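## Task

Scene 2: Move the blank whose end is painted yellow into the milling vise. It must rest on the two low parallel bars between the jaws, either with its original top face up or flipped over. Its long side must touch the fixed jaw (the end block without hoses), and its unpainted end must touch the work stop (the short rod between the jaws). Every other blank must finish entirely on its own starting plate, right side up or flipped, and not resting on another blank or on a plate pin. The result only counts if it stays in place without the robot holding it. Nothing the robot touches at the end may settle by more than about a fingernail's width once released.

## Robot and tools

Robot: a single six-joint arm (FANUC CRX style; upper arm 413 mm, forearm 437 mm) carrying a Robotiq 140 two-finger gripper. There is only one arm, so every motion argument describes that one gripper. Joint ranges (rad), base outward: waist -3.491..3.491, shoulder -3.140..3.140, elbow -1.187..4.328, forearm roll -3.316..3.316, wrist pitch -3.140..3.140, wrist roll -3.927..3.927.

Frames. Reported poses use the scene frame: origin on the table surface under the arm base, +z up, +y to the left when facing along +x. The base may sit tilted. Motion commands instead use the gripper's own axes: +z runs out along the fingers, and the fingers open and close along y. end_effector_position is the pinch point between the closed pads; closed fingertips extend about 33 mm past it (9 mm when fully open), and closing pushes the tips roughly 24 mm farther out, so keep that clearance above surfaces.

execute_actions(actions): a list of actions run in sequence. Each action is a table of at most 15 rows; each row lasts one 1/30 s step, and if fewer than 15 rows are given the final row repeats, so each action lasts 0.5 s. A row is 9 numbers, each in [-1, 1]: dx, dy, dz, rx, ry, rz, position, force_limit, speed. The first six are an offset (not a pose) from the gripper's measured pose at the start of that action, expressed in gripper axes; every row refers back to that same start, not to the row before. Scale: 1.0 equals 0.6 m for dx/dy/dz or 180 degrees for the rotation vector (rx, ry, rz). For the first action in a call, the start is the last pose reported in this scene. Per step the command is clipped to 70 mm and 16 degrees from the measured pose, so large offsets need several actions; check "Hand target". The last three numbers are absolute finger settings: position +1 = open 140 mm, about -0.8 = pads touching, -1 = close until blocked; force_limit -1 about 14 N, 0 about 60 N, +1 about 107 N; speed -1 about 30 mm/s, 0 about 140, +1 about 250. An empty list just returns state and images.

move(target, speed, stop_force, blocking): drives the gripper in a straight line toward one 9-number row. Its six pose numbers are an offset, in gripper axes and the same scale, from the pose in the most recent result that showed one; finger numbers are applied at the start. speed is in m/s, 0.002 to 0.5 (default 0.25), turning capped at twice that in rad/s. Paths last 0.5 to 10 s and are cut off at 10 s. It does not avoid obstacles and may overshoot the speed near a straight arm. stop_force (N, 20 to 80, only after 0.2 s of scene time) halts the path when push against the direction of travel rises that much, then backs off two steps and holds; use it with very low speed when pressing a part against the jaw or stop. It is unreliable if the move rotates, and should be omitted when moving away from something being pressed. blocking=false returns after 0.5 s while the arm keeps going (not allowed with stop_force); then use wait or stop before new commands. The "move:" line reports the ending (done, off_target, moving, held, fault, contact) and limits (paced = command clipped; held = a check blocked steps), plus distance from target.

wait(seconds 0 to 10) lets time pass holding the last command. stop() brakes a running move. zoom_image(camera, region=[x0,y0,x1,y1]) enlarges part of cam_high, cam_low or cam_wrist (each 896x504), at most 504x504 pixels. read_manual(section="licences") only returns licence text. finished_scene(scene) ends scene 1 or 2 permanently and reports success; its result gives the next scene's task.

Result lines: end_effector_position (m) and end_effector_quat_wxyz in scene frame (less accurate at long reach); Joint positions; Hand target; "pose unreachable" if the clearance check altered a command (a base mount counts as arm). object_status: 0 moving, 1 blocked while opening, 2 blocked while closing (a grip), 3 reached target or pads met. A grip is confirmed by 2. position_measured is in counts, 3 open to 230 closed, not linear. To squeeze harder while holding, raise force_limit and switch position between -1 and -0.98. Flange force is an estimated external load including held weight, noisy during acceleration; "no reading" near singular poses. MOTOR HOT warns of heating; an OVER-TEMPERATURE FAULT brakes the arm.

Typical order: locate the painted blank on its plate with the cameras, open, descend beside it, close and confirm status 2, lift clear, carry to the vise, lower onto the parallel bars, slide it slowly against the fixed jaw and then endwise onto the work stop, open, back away upward, check it rests by itself, then call finished_scene.

Avoid: the arm is stiff, so commanding past a firm contact can trip a stop; joint torque at its limit (150 N m for the first three joints, 37.6 N m for the wrist joints, held weight included) or any outside force of 150 N halts the arm for 10 s and drops the rest of the call. Fast contacts hit hard. Random tugs may pull on a held part or shove loose items. Do not drop, slam or knock blanks, disturb other blanks off their plates or onto pins, or push anything off the table. The simulation continues while you compose replies, and the robot holds its last command meanwhile.

Each tool is called after ">>>" by a JSON object that holds its "method" and its "body".

## Session

>>> {"method": "execute_actions", "body": {"actions": []}}

Scene clock: 0.00 s.
end_effector_position=(+0.7758, +0.2098, +0.1865) position_measured=3 object_status=3 end_effector_quat_wxyz=(-0.040, +0.811, -0.556, -0.176)
Joint positions: [ 0.415  0.99   1.177  0.23  -1.785 -0.195]
Joint velocities: [ 0.     0.001  0.     0.     0.    -0.   ]
Flange force (N, the push that the arm receives, along the gripper's own x y z axes): no reading
Hand target: +0.776, +0.210, +0.186; -0.040, +0.811, -0.556, -0.176

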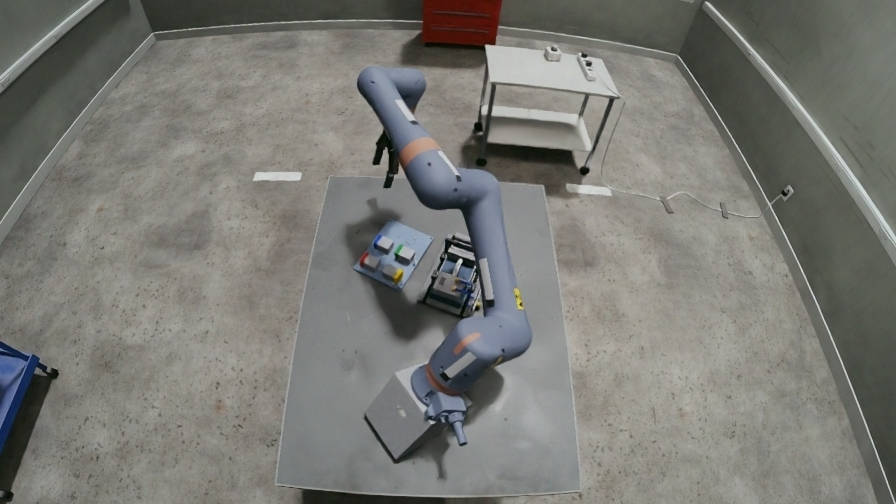

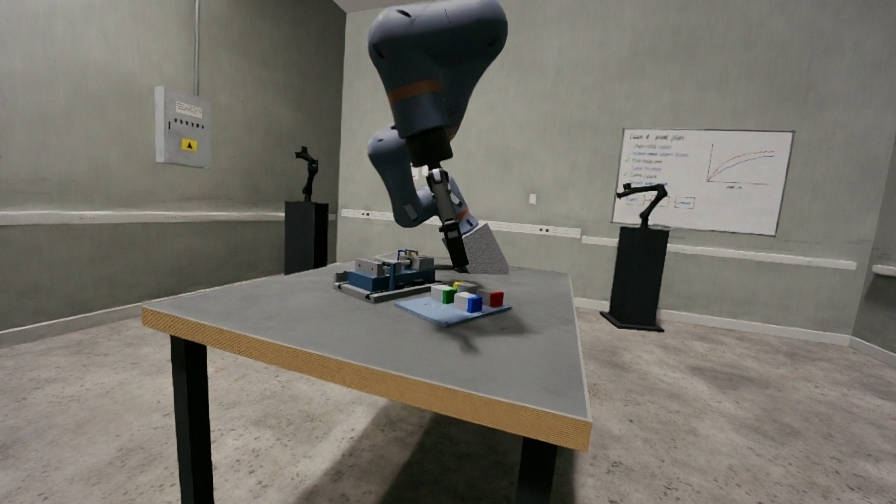

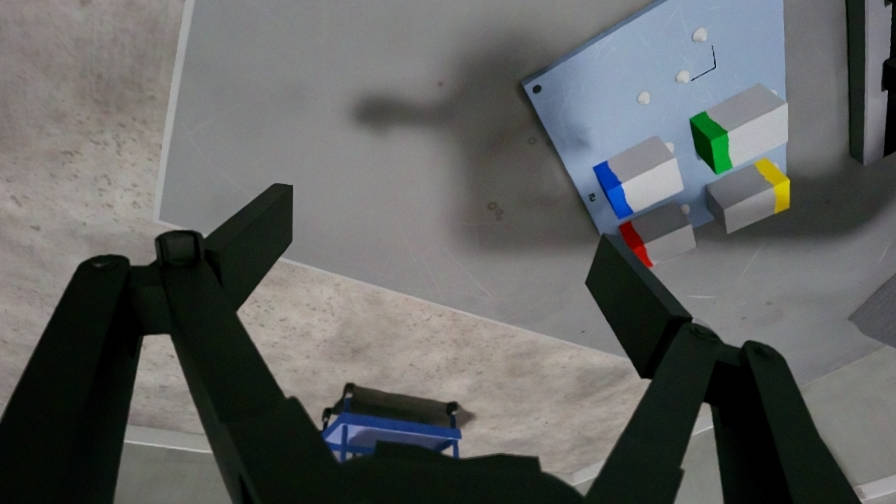

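>>> {"method": "zoom_image", "body": {"camera": "cam_high", "region": [340, 200, 500, 330]}}

>>> {"method": "zoom_image", "body": {"camera": "cam_low", "region": [320, 230, 520, 340]}}

Region (340, 200, 500, 330) of cam_high's 896x504 image, scaled by 3.150, with more detail than that image has; it fills the top 410 rows of this view, and the rest is white.

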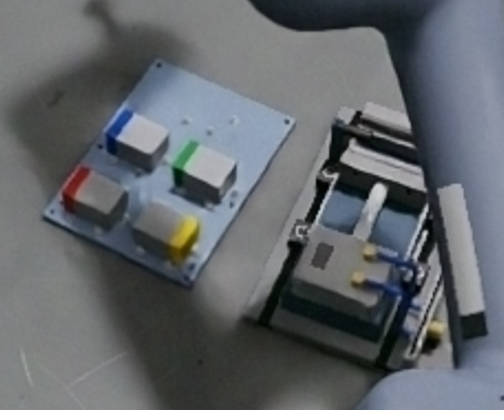

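Region (320, 230, 520, 340) of cam_low's 896x504 image, scaled by 2.520, with more detail than that image has; it fills the top 277 rows of this view, and the rest is white.

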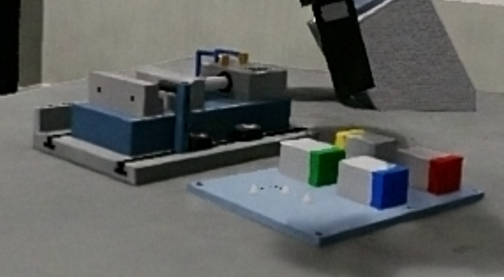

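>>> {"method": "move", "body": {"target": [-0.0135, 0.531, 0.215, 0.0004, 0.118, -0.235, 0.2, 0, 0], "speed": 0.25}}

Scene clock: 34.17 s.
end_effector_position=(+0.4502, +0.1306, +0.1106) position_measured=104 object_status=3 end_effector_quat_wxyz=(-0.001, +0.974, -0.225, -0.001)
Joint positions: [ 0.756  0.159 -0.629  0.64  -1.075 -0.217]
Joint velocities: [ 0.    -0.001 -0.001  0.    -0.    -0.001]
Flange force (N, the push that the arm receives, along the gripper's own x y z axes): [-2.3 5.9 5.7]
Hand target: +0.450, +0.131, +0.111; -0.001, +0.974, -0.225, -0.001
Off the commanded pose: 0.001 m, 0 deg.
move: done

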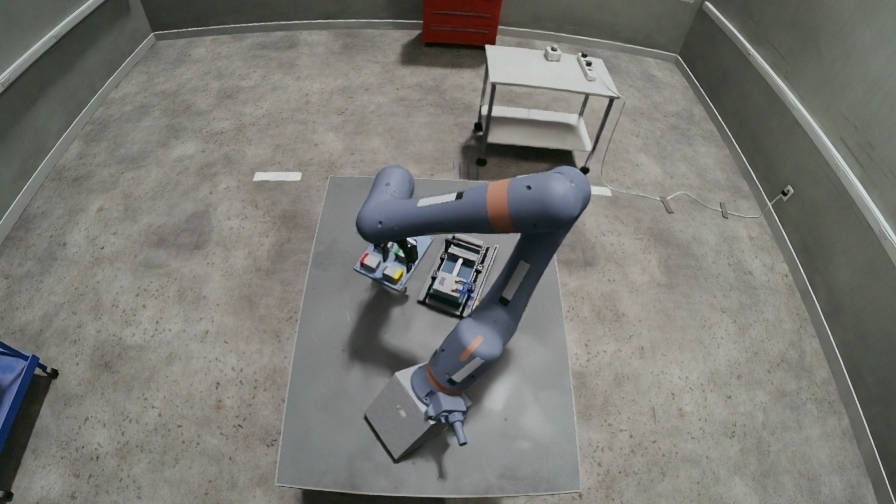

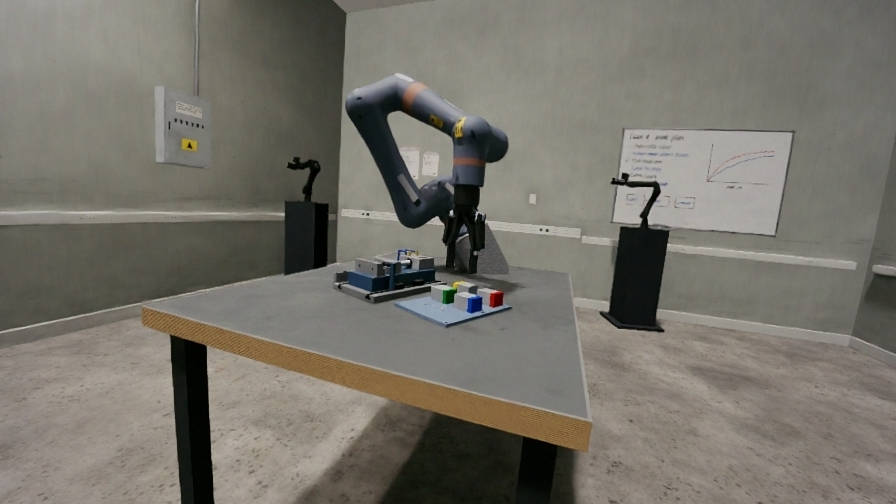

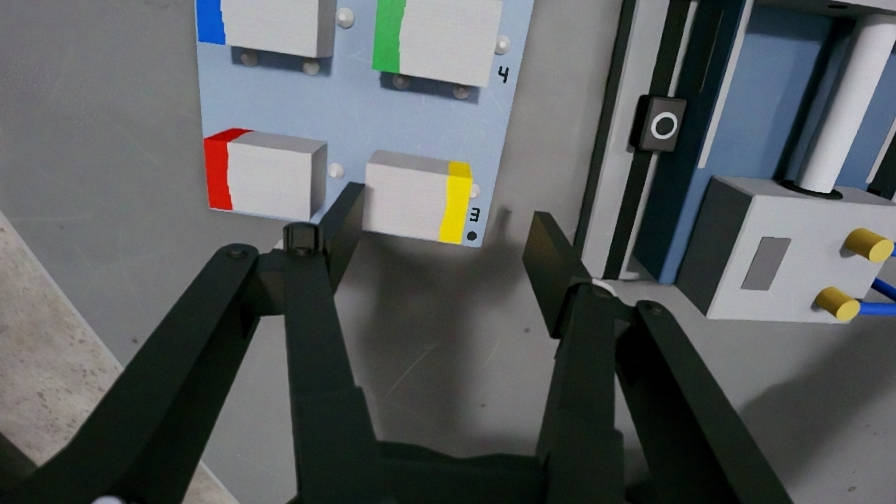

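>>> {"method": "move", "body": {"target": [-0.01, -0.028, 0.06, 0, 0, -0.009, 0.12, 0, 0], "speed": 0.1}}

>>> {"method": "zoom_image", "body": {"camera": "cam_wrist", "region": [310, 120, 590, 320]}}

>>> {"method": "zoom_image", "body": {"camera": "cam_low", "region": [400, 240, 530, 330]}}

Scene clock: 44.07 s.
end_effector_position=(+0.4520, +0.1483, +0.0746) position_measured=114 object_status=3 end_effector_quat_wxyz=(-0.001, +0.977, -0.211, -0.001)
Joint positions: [ 0.719  0.245 -0.639  0.691 -0.985 -0.235]
Joint velocities: [-0.     0.     0.    -0.    -0.    -0.001]
Flange force (N, the push that the arm receives, along the gripper's own x y z axes): [0.8 1.4 3.6]
Hand target: +0.452, +0.148, +0.075; -0.001, +0.977, -0.211, -0.001
Off the commanded pose: 0.000 m, 0 deg.
move: done

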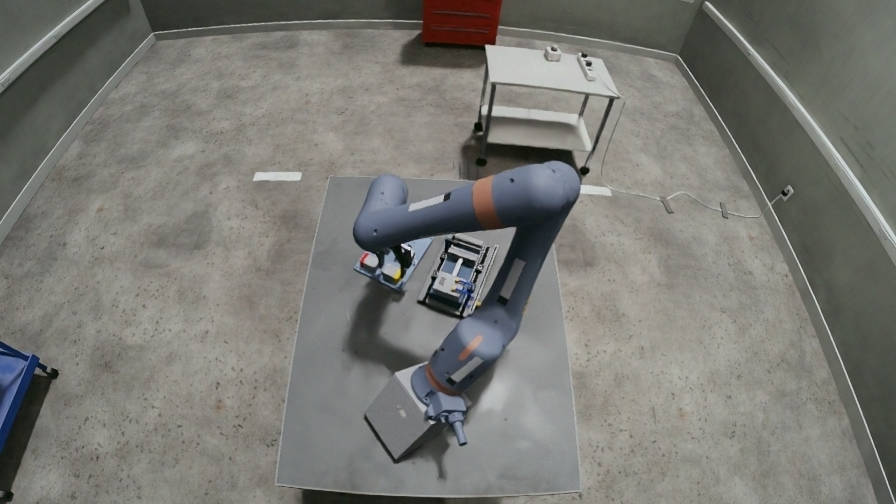

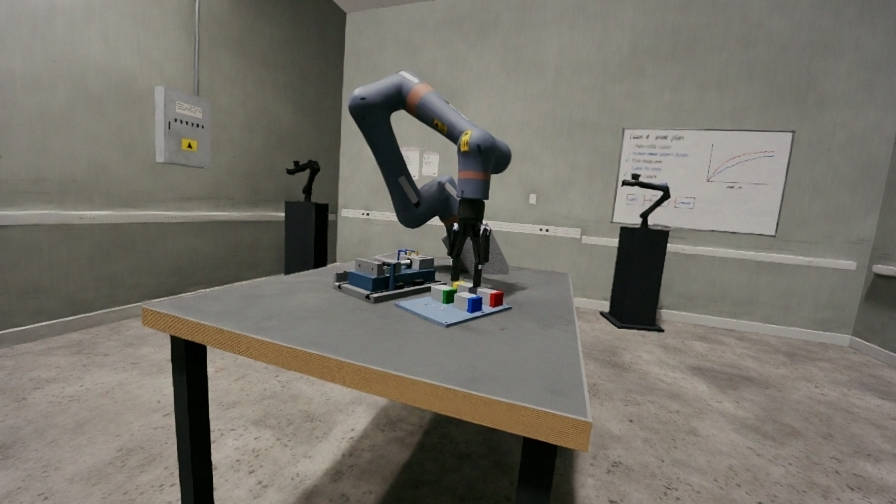

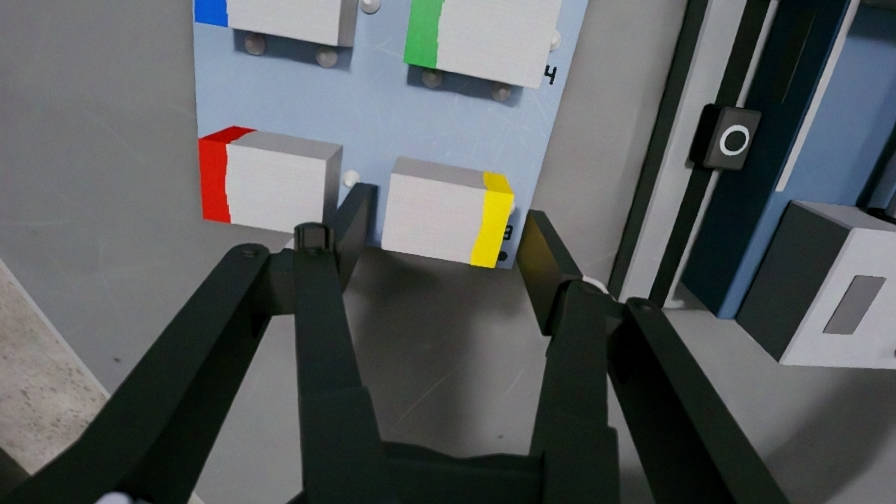

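Region (310, 120, 590, 320) of cam_wrist's 896x504 image, scaled by 1.800, with more detail than that image has; it fills the top 360 rows of this view, and the rest is white.

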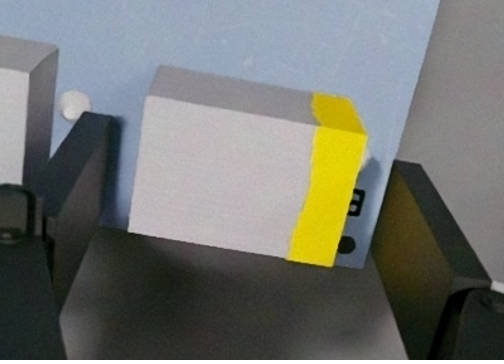

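Region (400, 240, 530, 330) of cam_low's 896x504 image, scaled by 3.877, with more detail than that image has; it fills the top 349 rows of this view, and the rest is white.

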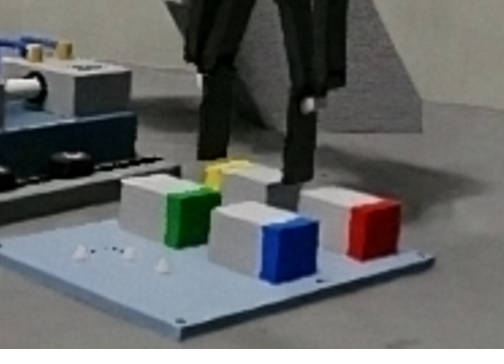

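>>> {"method": "move", "body": {"target": [0, 0, 0.027, 0, 0, 0, 0.05, 0, -0.5], "speed": 0.05}}

>>> {"method": "execute_actions", "body": {"actions": [[[0,0,0,0,0,0,-1,-0.4,-0.7]],[[0,0,-0.0005,0,0,0,-1,-0.4,-0.7],[0,0,-0.001,0,0,0,-1,-0.4,-0.7],[0,0,-0.0015,0,0,0,-1,-0.4,-0.7],[0,0,-0.002,0,0,0,-1,-0.4,-0.7],[0,0,-0.002,0,0,0,-1,-0.4,-0.7],[0,0,-0.002,0,0,0,-0.98,0.6,-0.7]]]}}

>>> {"method": "zoom_image", "body": {"camera": "cam_low", "region": [400, 240, 530, 330]}}

Scene clock: 54.13 s.
end_effector_position=(+0.4520, +0.1484, +0.0584) position_measured=123 object_status=3 end_effector_quat_wxyz=(-0.001, +0.977, -0.211, -0.001)
Joint positions: [ 0.694  0.268 -0.654  0.719 -0.945 -0.251]
Joint velocities: [ 0.     0.    -0.    -0.001 -0.     0.002]
Flange force (N, the push that the arm receives, along the gripper's own x y z axes): [1.4 0.4 3.4]
Hand target: +0.452, +0.148, +0.058; -0.001, +0.977, -0.211, -0.001
Off the commanded pose: 0.000 m, 0 deg.
move: done

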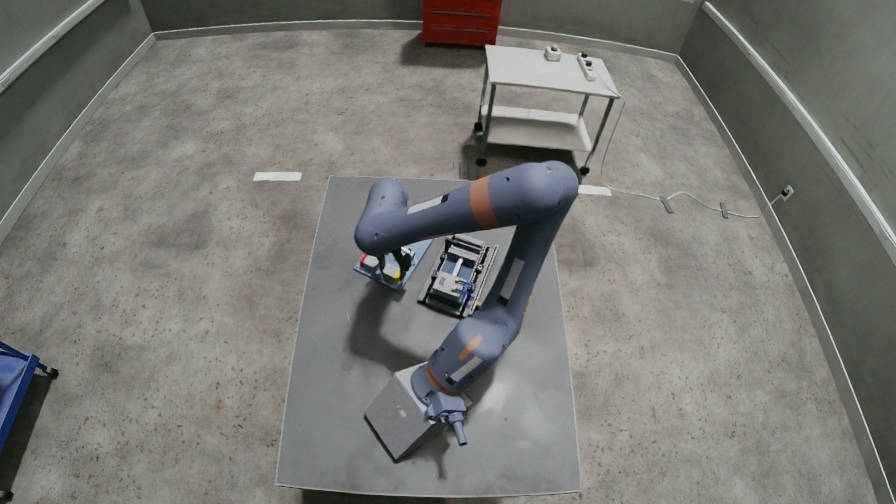

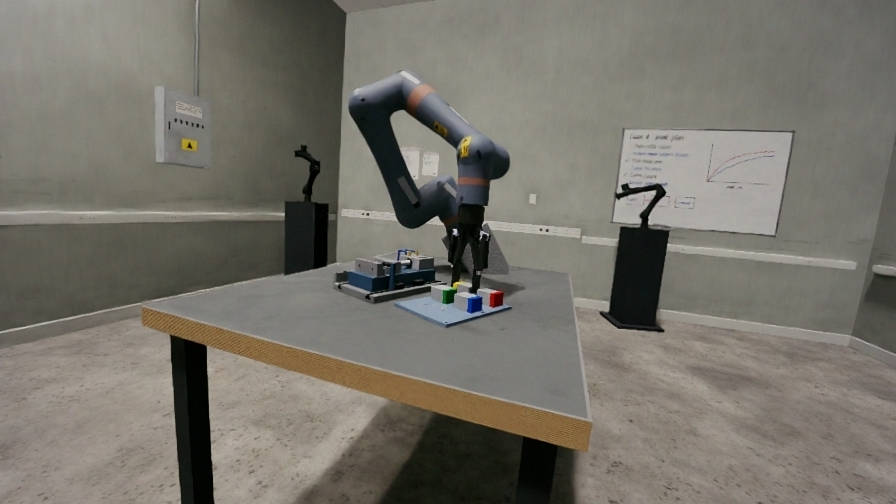

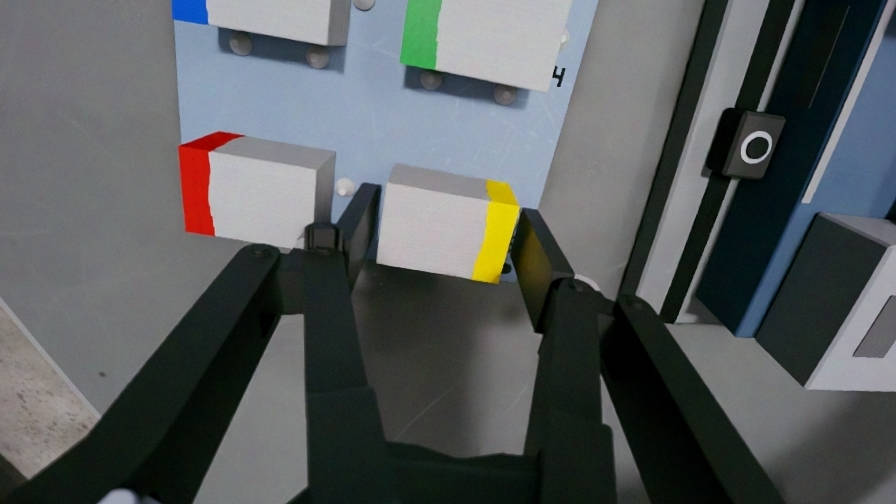

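Scene clock: 55.13 s.
end_effector_position=(+0.4520, +0.1484, +0.0596) position_measured=146 object_status=2 end_effector_quat_wxyz=(-0.001, +0.977, -0.211, -0.001)
Joint positions: [ 0.696  0.266 -0.653  0.717 -0.948 -0.25 ]
Joint velocities: [ 0.     0.     0.     0.001 -0.     0.   ]
Flange force (N, the push that the arm receives, along the gripper's own x y z axes): [0.5 1.4 5.4]
Flange force at the end of the 1st action (N, along the gripper's axes at the end of the call): [-1.0 4.3 -18.2]
Hand target: +0.452, +0.148, +0.060; -0.001, +0.977, -0.211, -0.001
Off the commanded pose: 0.000 m, 0 deg.

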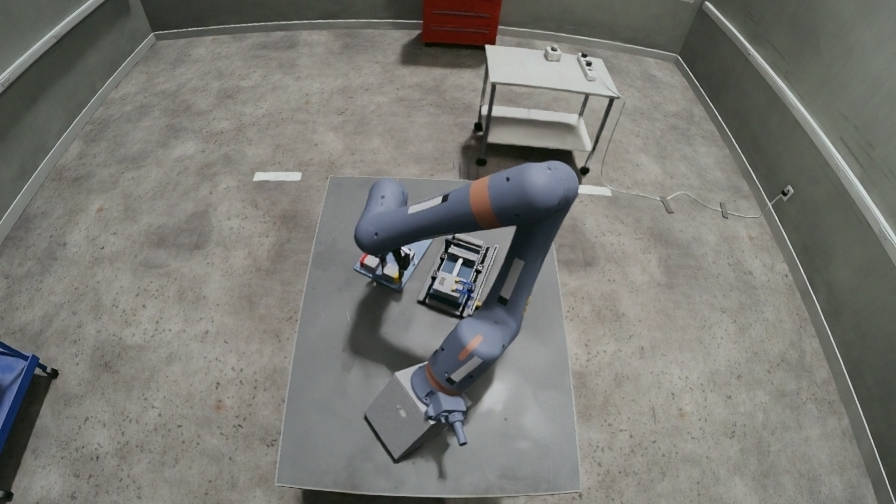

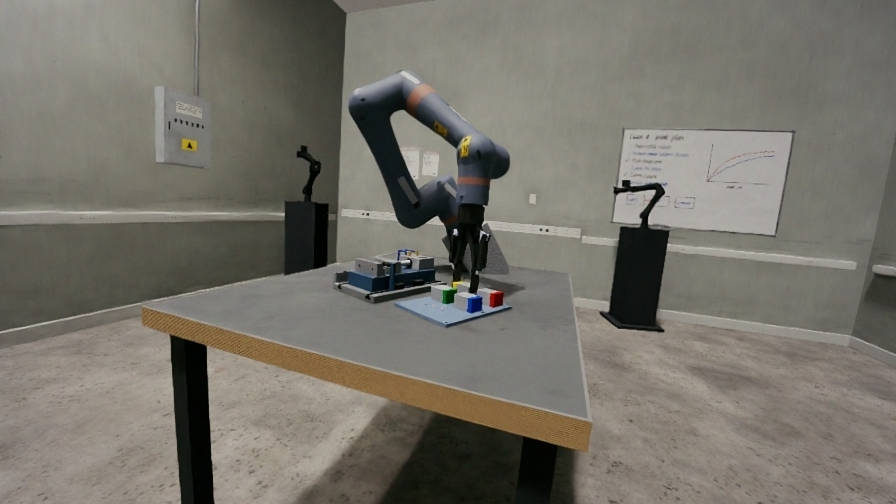

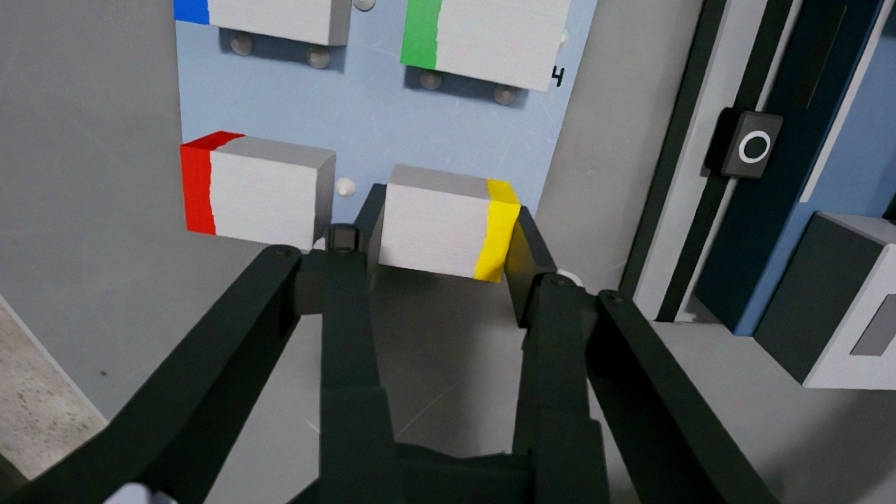

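Region (400, 240, 530, 330) of cam_low's 896x504 image, scaled by 3.877, with more detail than that image has; it fills the top 349 rows of this view, and the rest is white.

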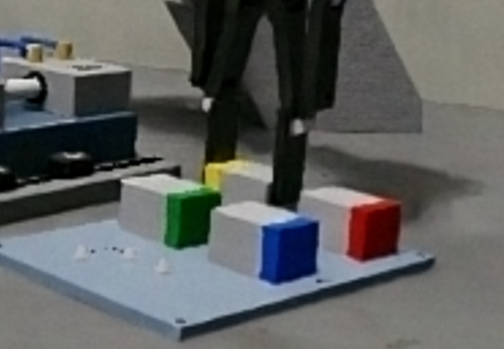

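>>> {"method": "move", "body": {"target": [0, 0, -0.19, 0, 0, 0, -0.98, 0.6, -0.7], "speed": 0.2}}

>>> {"method": "move", "body": {"target": [0.218, 0.337, -0.01, 0, 0, -0.02, -0.98, 0.6, -0.7], "speed": 0.22}}

>>> {"method": "zoom_image", "body": {"camera": "cam_wrist", "region": [280, 0, 620, 290]}}

Scene clock: 64.57 s.
end_effector_position=(+0.4522, +0.1481, +0.1735) position_measured=146 object_status=2 end_effector_quat_wxyz=(-0.001, +0.977, -0.211, -0.001)
Joint positions: [ 0.856  0.137 -0.519  0.567 -1.227 -0.175]
Joint velocities: [ 0.    -0.     0.001 -0.    -0.    -0.   ]
Flange force (N, the push that the arm receives, along the gripper's own x y z axes): [1.3 -0.7 5.1]
Hand target: +0.452, +0.148, +0.174; -0.001, +0.977, -0.211, -0.001
Off the commanded pose: 0.000 m, 0 deg.
move: done

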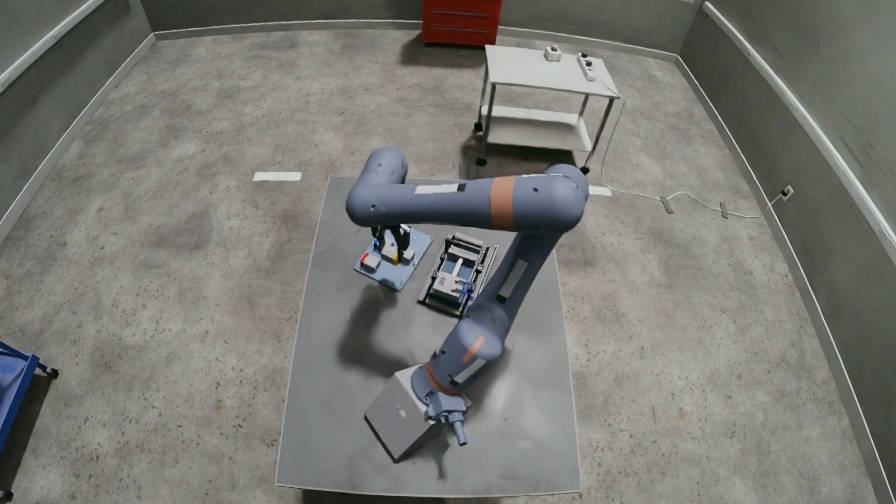

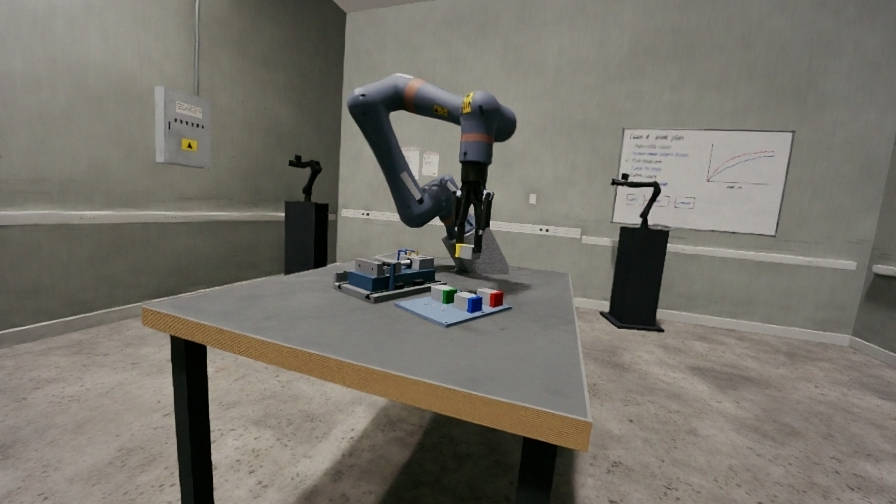

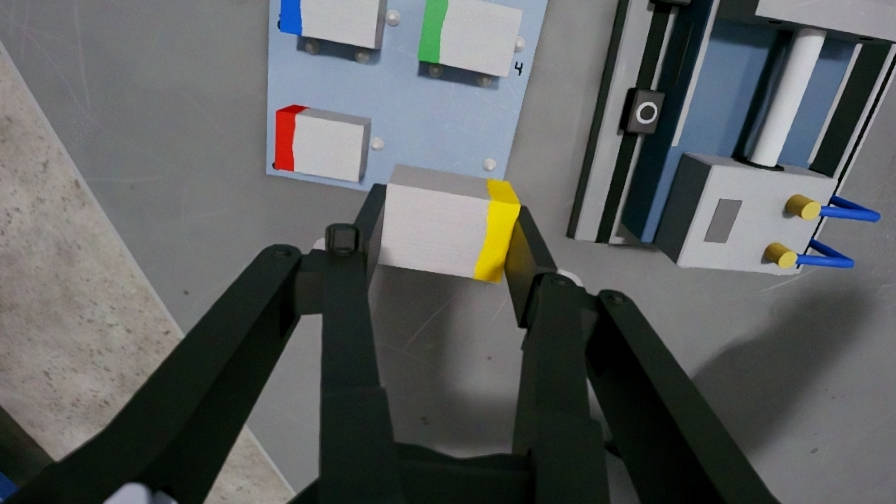

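Scene clock: 66.03 s.
end_effector_position=(+0.4879, -0.0905, +0.1793) position_measured=146 object_status=2 end_effector_quat_wxyz=(-0.000, +0.984, -0.180, -0.000)
Joint positions: [ 0.471 -0.24  -0.592  0.611 -1.29   0.358]
Joint velocities: [-0.001  0.001  0.    -0.002 -0.    -0.002]
Flange force (N, the push that the arm receives, along the gripper's own x y z axes): [1.9 -0.1 6.2]
Hand target: +0.488, -0.090, +0.179; -0.000, +0.984, -0.180, -0.000
Off the commanded pose: 0.001 m, 0 deg.
move: done

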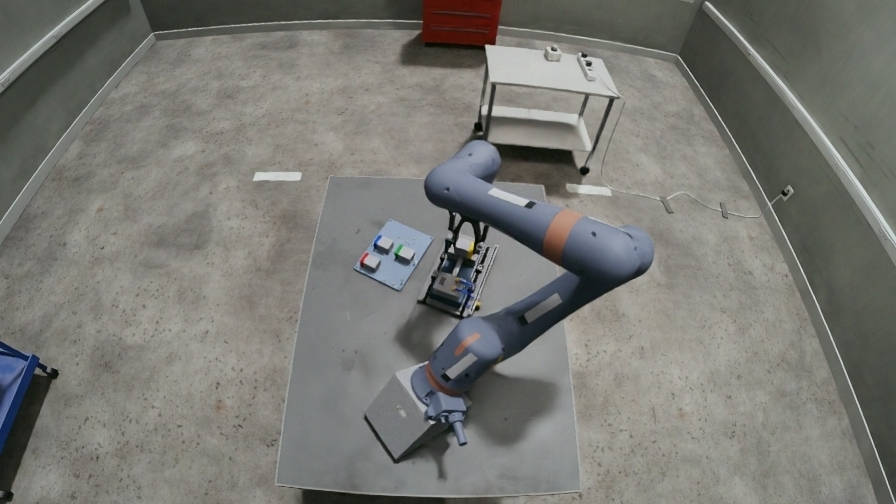

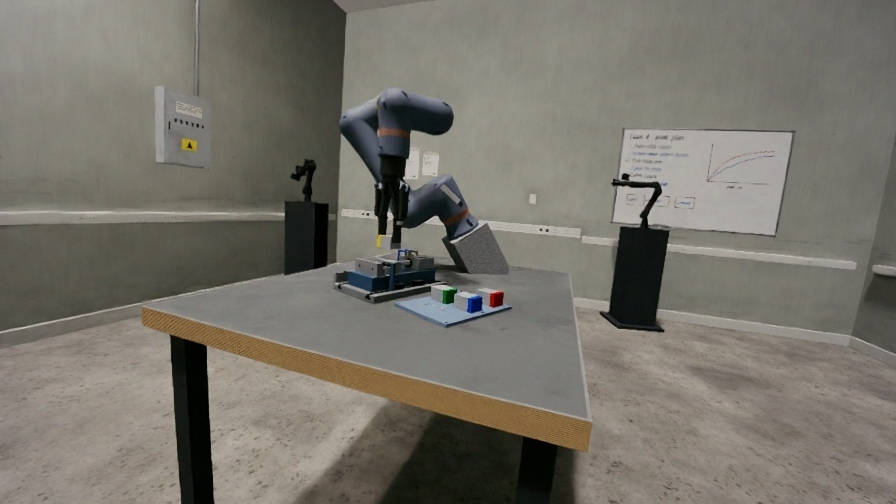

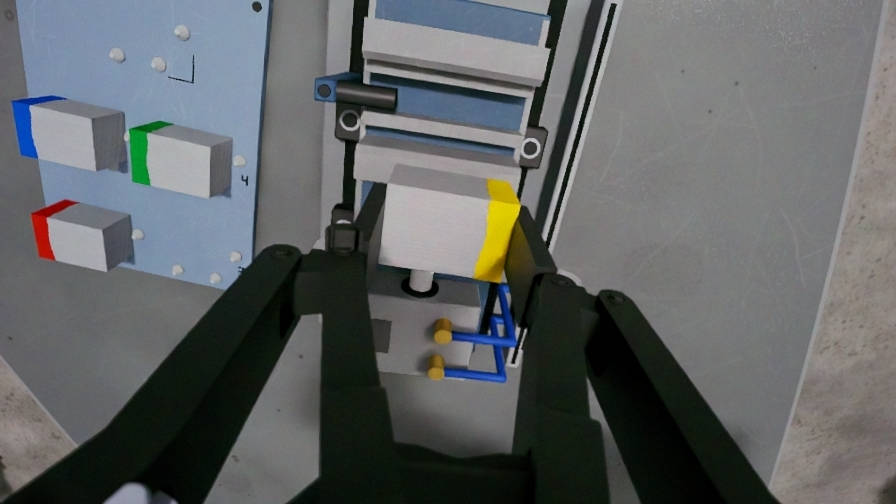

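Region (280, 0, 620, 290) of cam_wrist's 896x504 image, scaled by 1.482, with more detail than that image has; it fills the top 430 rows of this view, and the rest is white.

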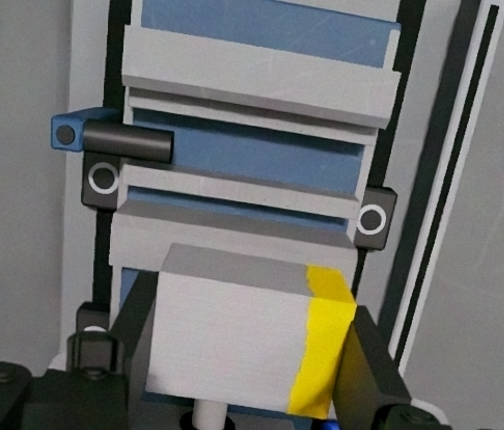

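>>> {"method": "move", "body": {"target": [0.078, 0.007, 0.044, 0, 0, 0, -0.98, 0.6, -0.7], "speed": 0.1}}

>>> {"method": "zoom_image", "body": {"camera": "cam_wrist", "region": [280, 80, 600, 320]}}

>>> {"method": "zoom_image", "body": {"camera": "cam_low", "region": [330, 220, 440, 300]}}

Scene clock: 76.50 s.
end_effector_position=(+0.5302, -0.1111, +0.1529) position_measured=146 object_status=2 end_effector_quat_wxyz=(-0.000, +0.984, -0.180, -0.000)
Joint positions: [ 0.333 -0.141 -0.513  0.629 -1.199  0.457]
Joint velocities: [-0.     0.001  0.     0.001  0.    -0.001]
Flange force (N, the push that the arm receives, along the gripper's own x y z axes): [1.9 1.5 6.5]
Hand target: +0.530, -0.111, +0.153; -0.000, +0.984, -0.180, -0.000
Off the commanded pose: 0.000 m, 0 deg.
move: done

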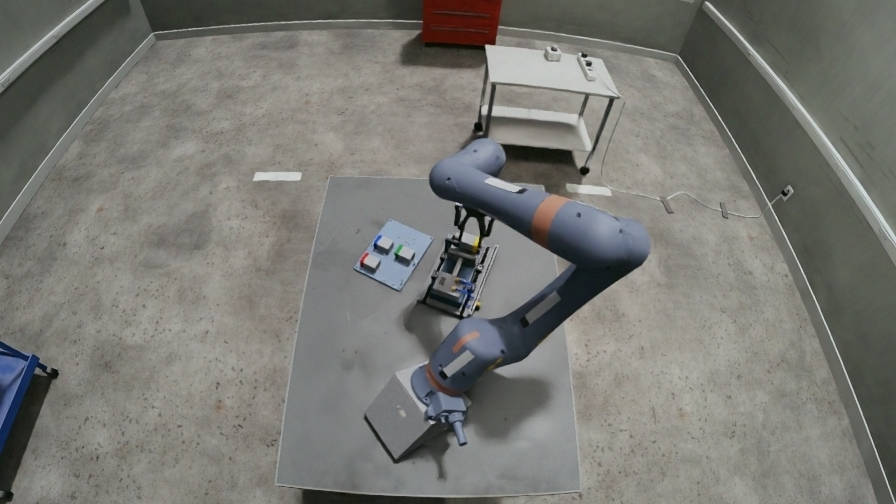

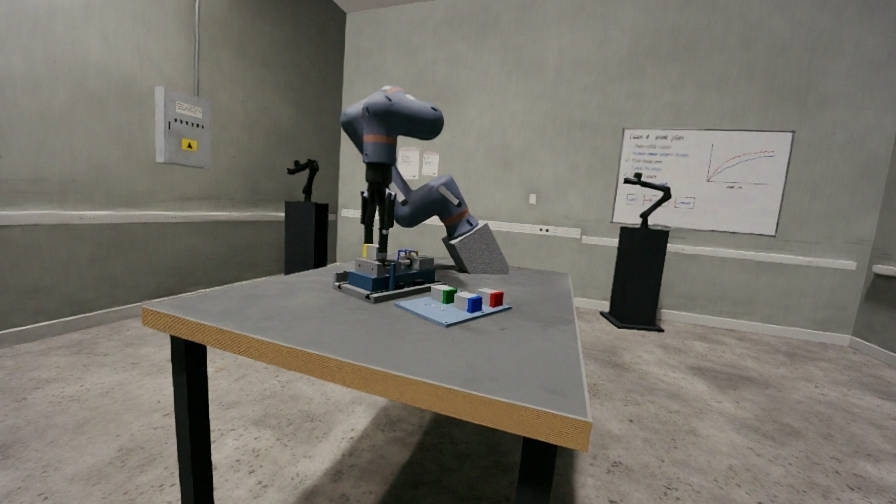

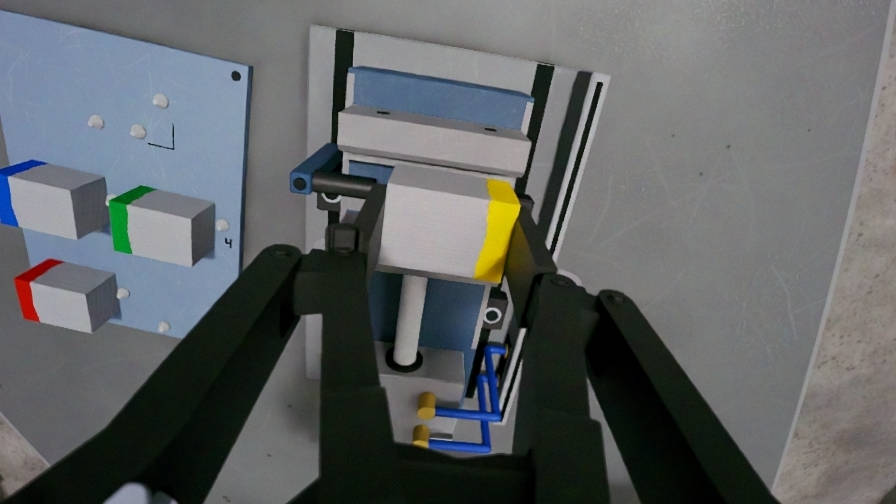

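Region (280, 80, 600, 320) of cam_wrist's 896x504 image, scaled by 1.575, with more detail than that image has; it fills the top 378 rows of this view, and the rest is white.

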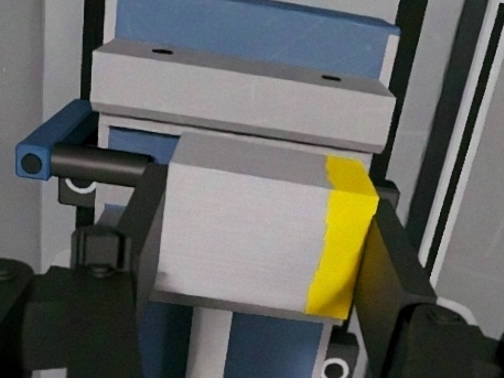

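Region (330, 220, 440, 300) of cam_low's 896x504 image, scaled by 4.582, with more detail than that image has; it fills the top 367 rows of this view, and the rest is white.

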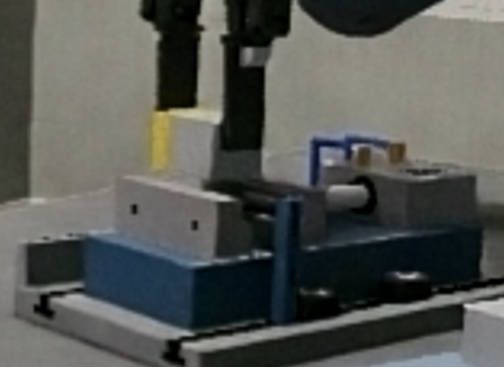

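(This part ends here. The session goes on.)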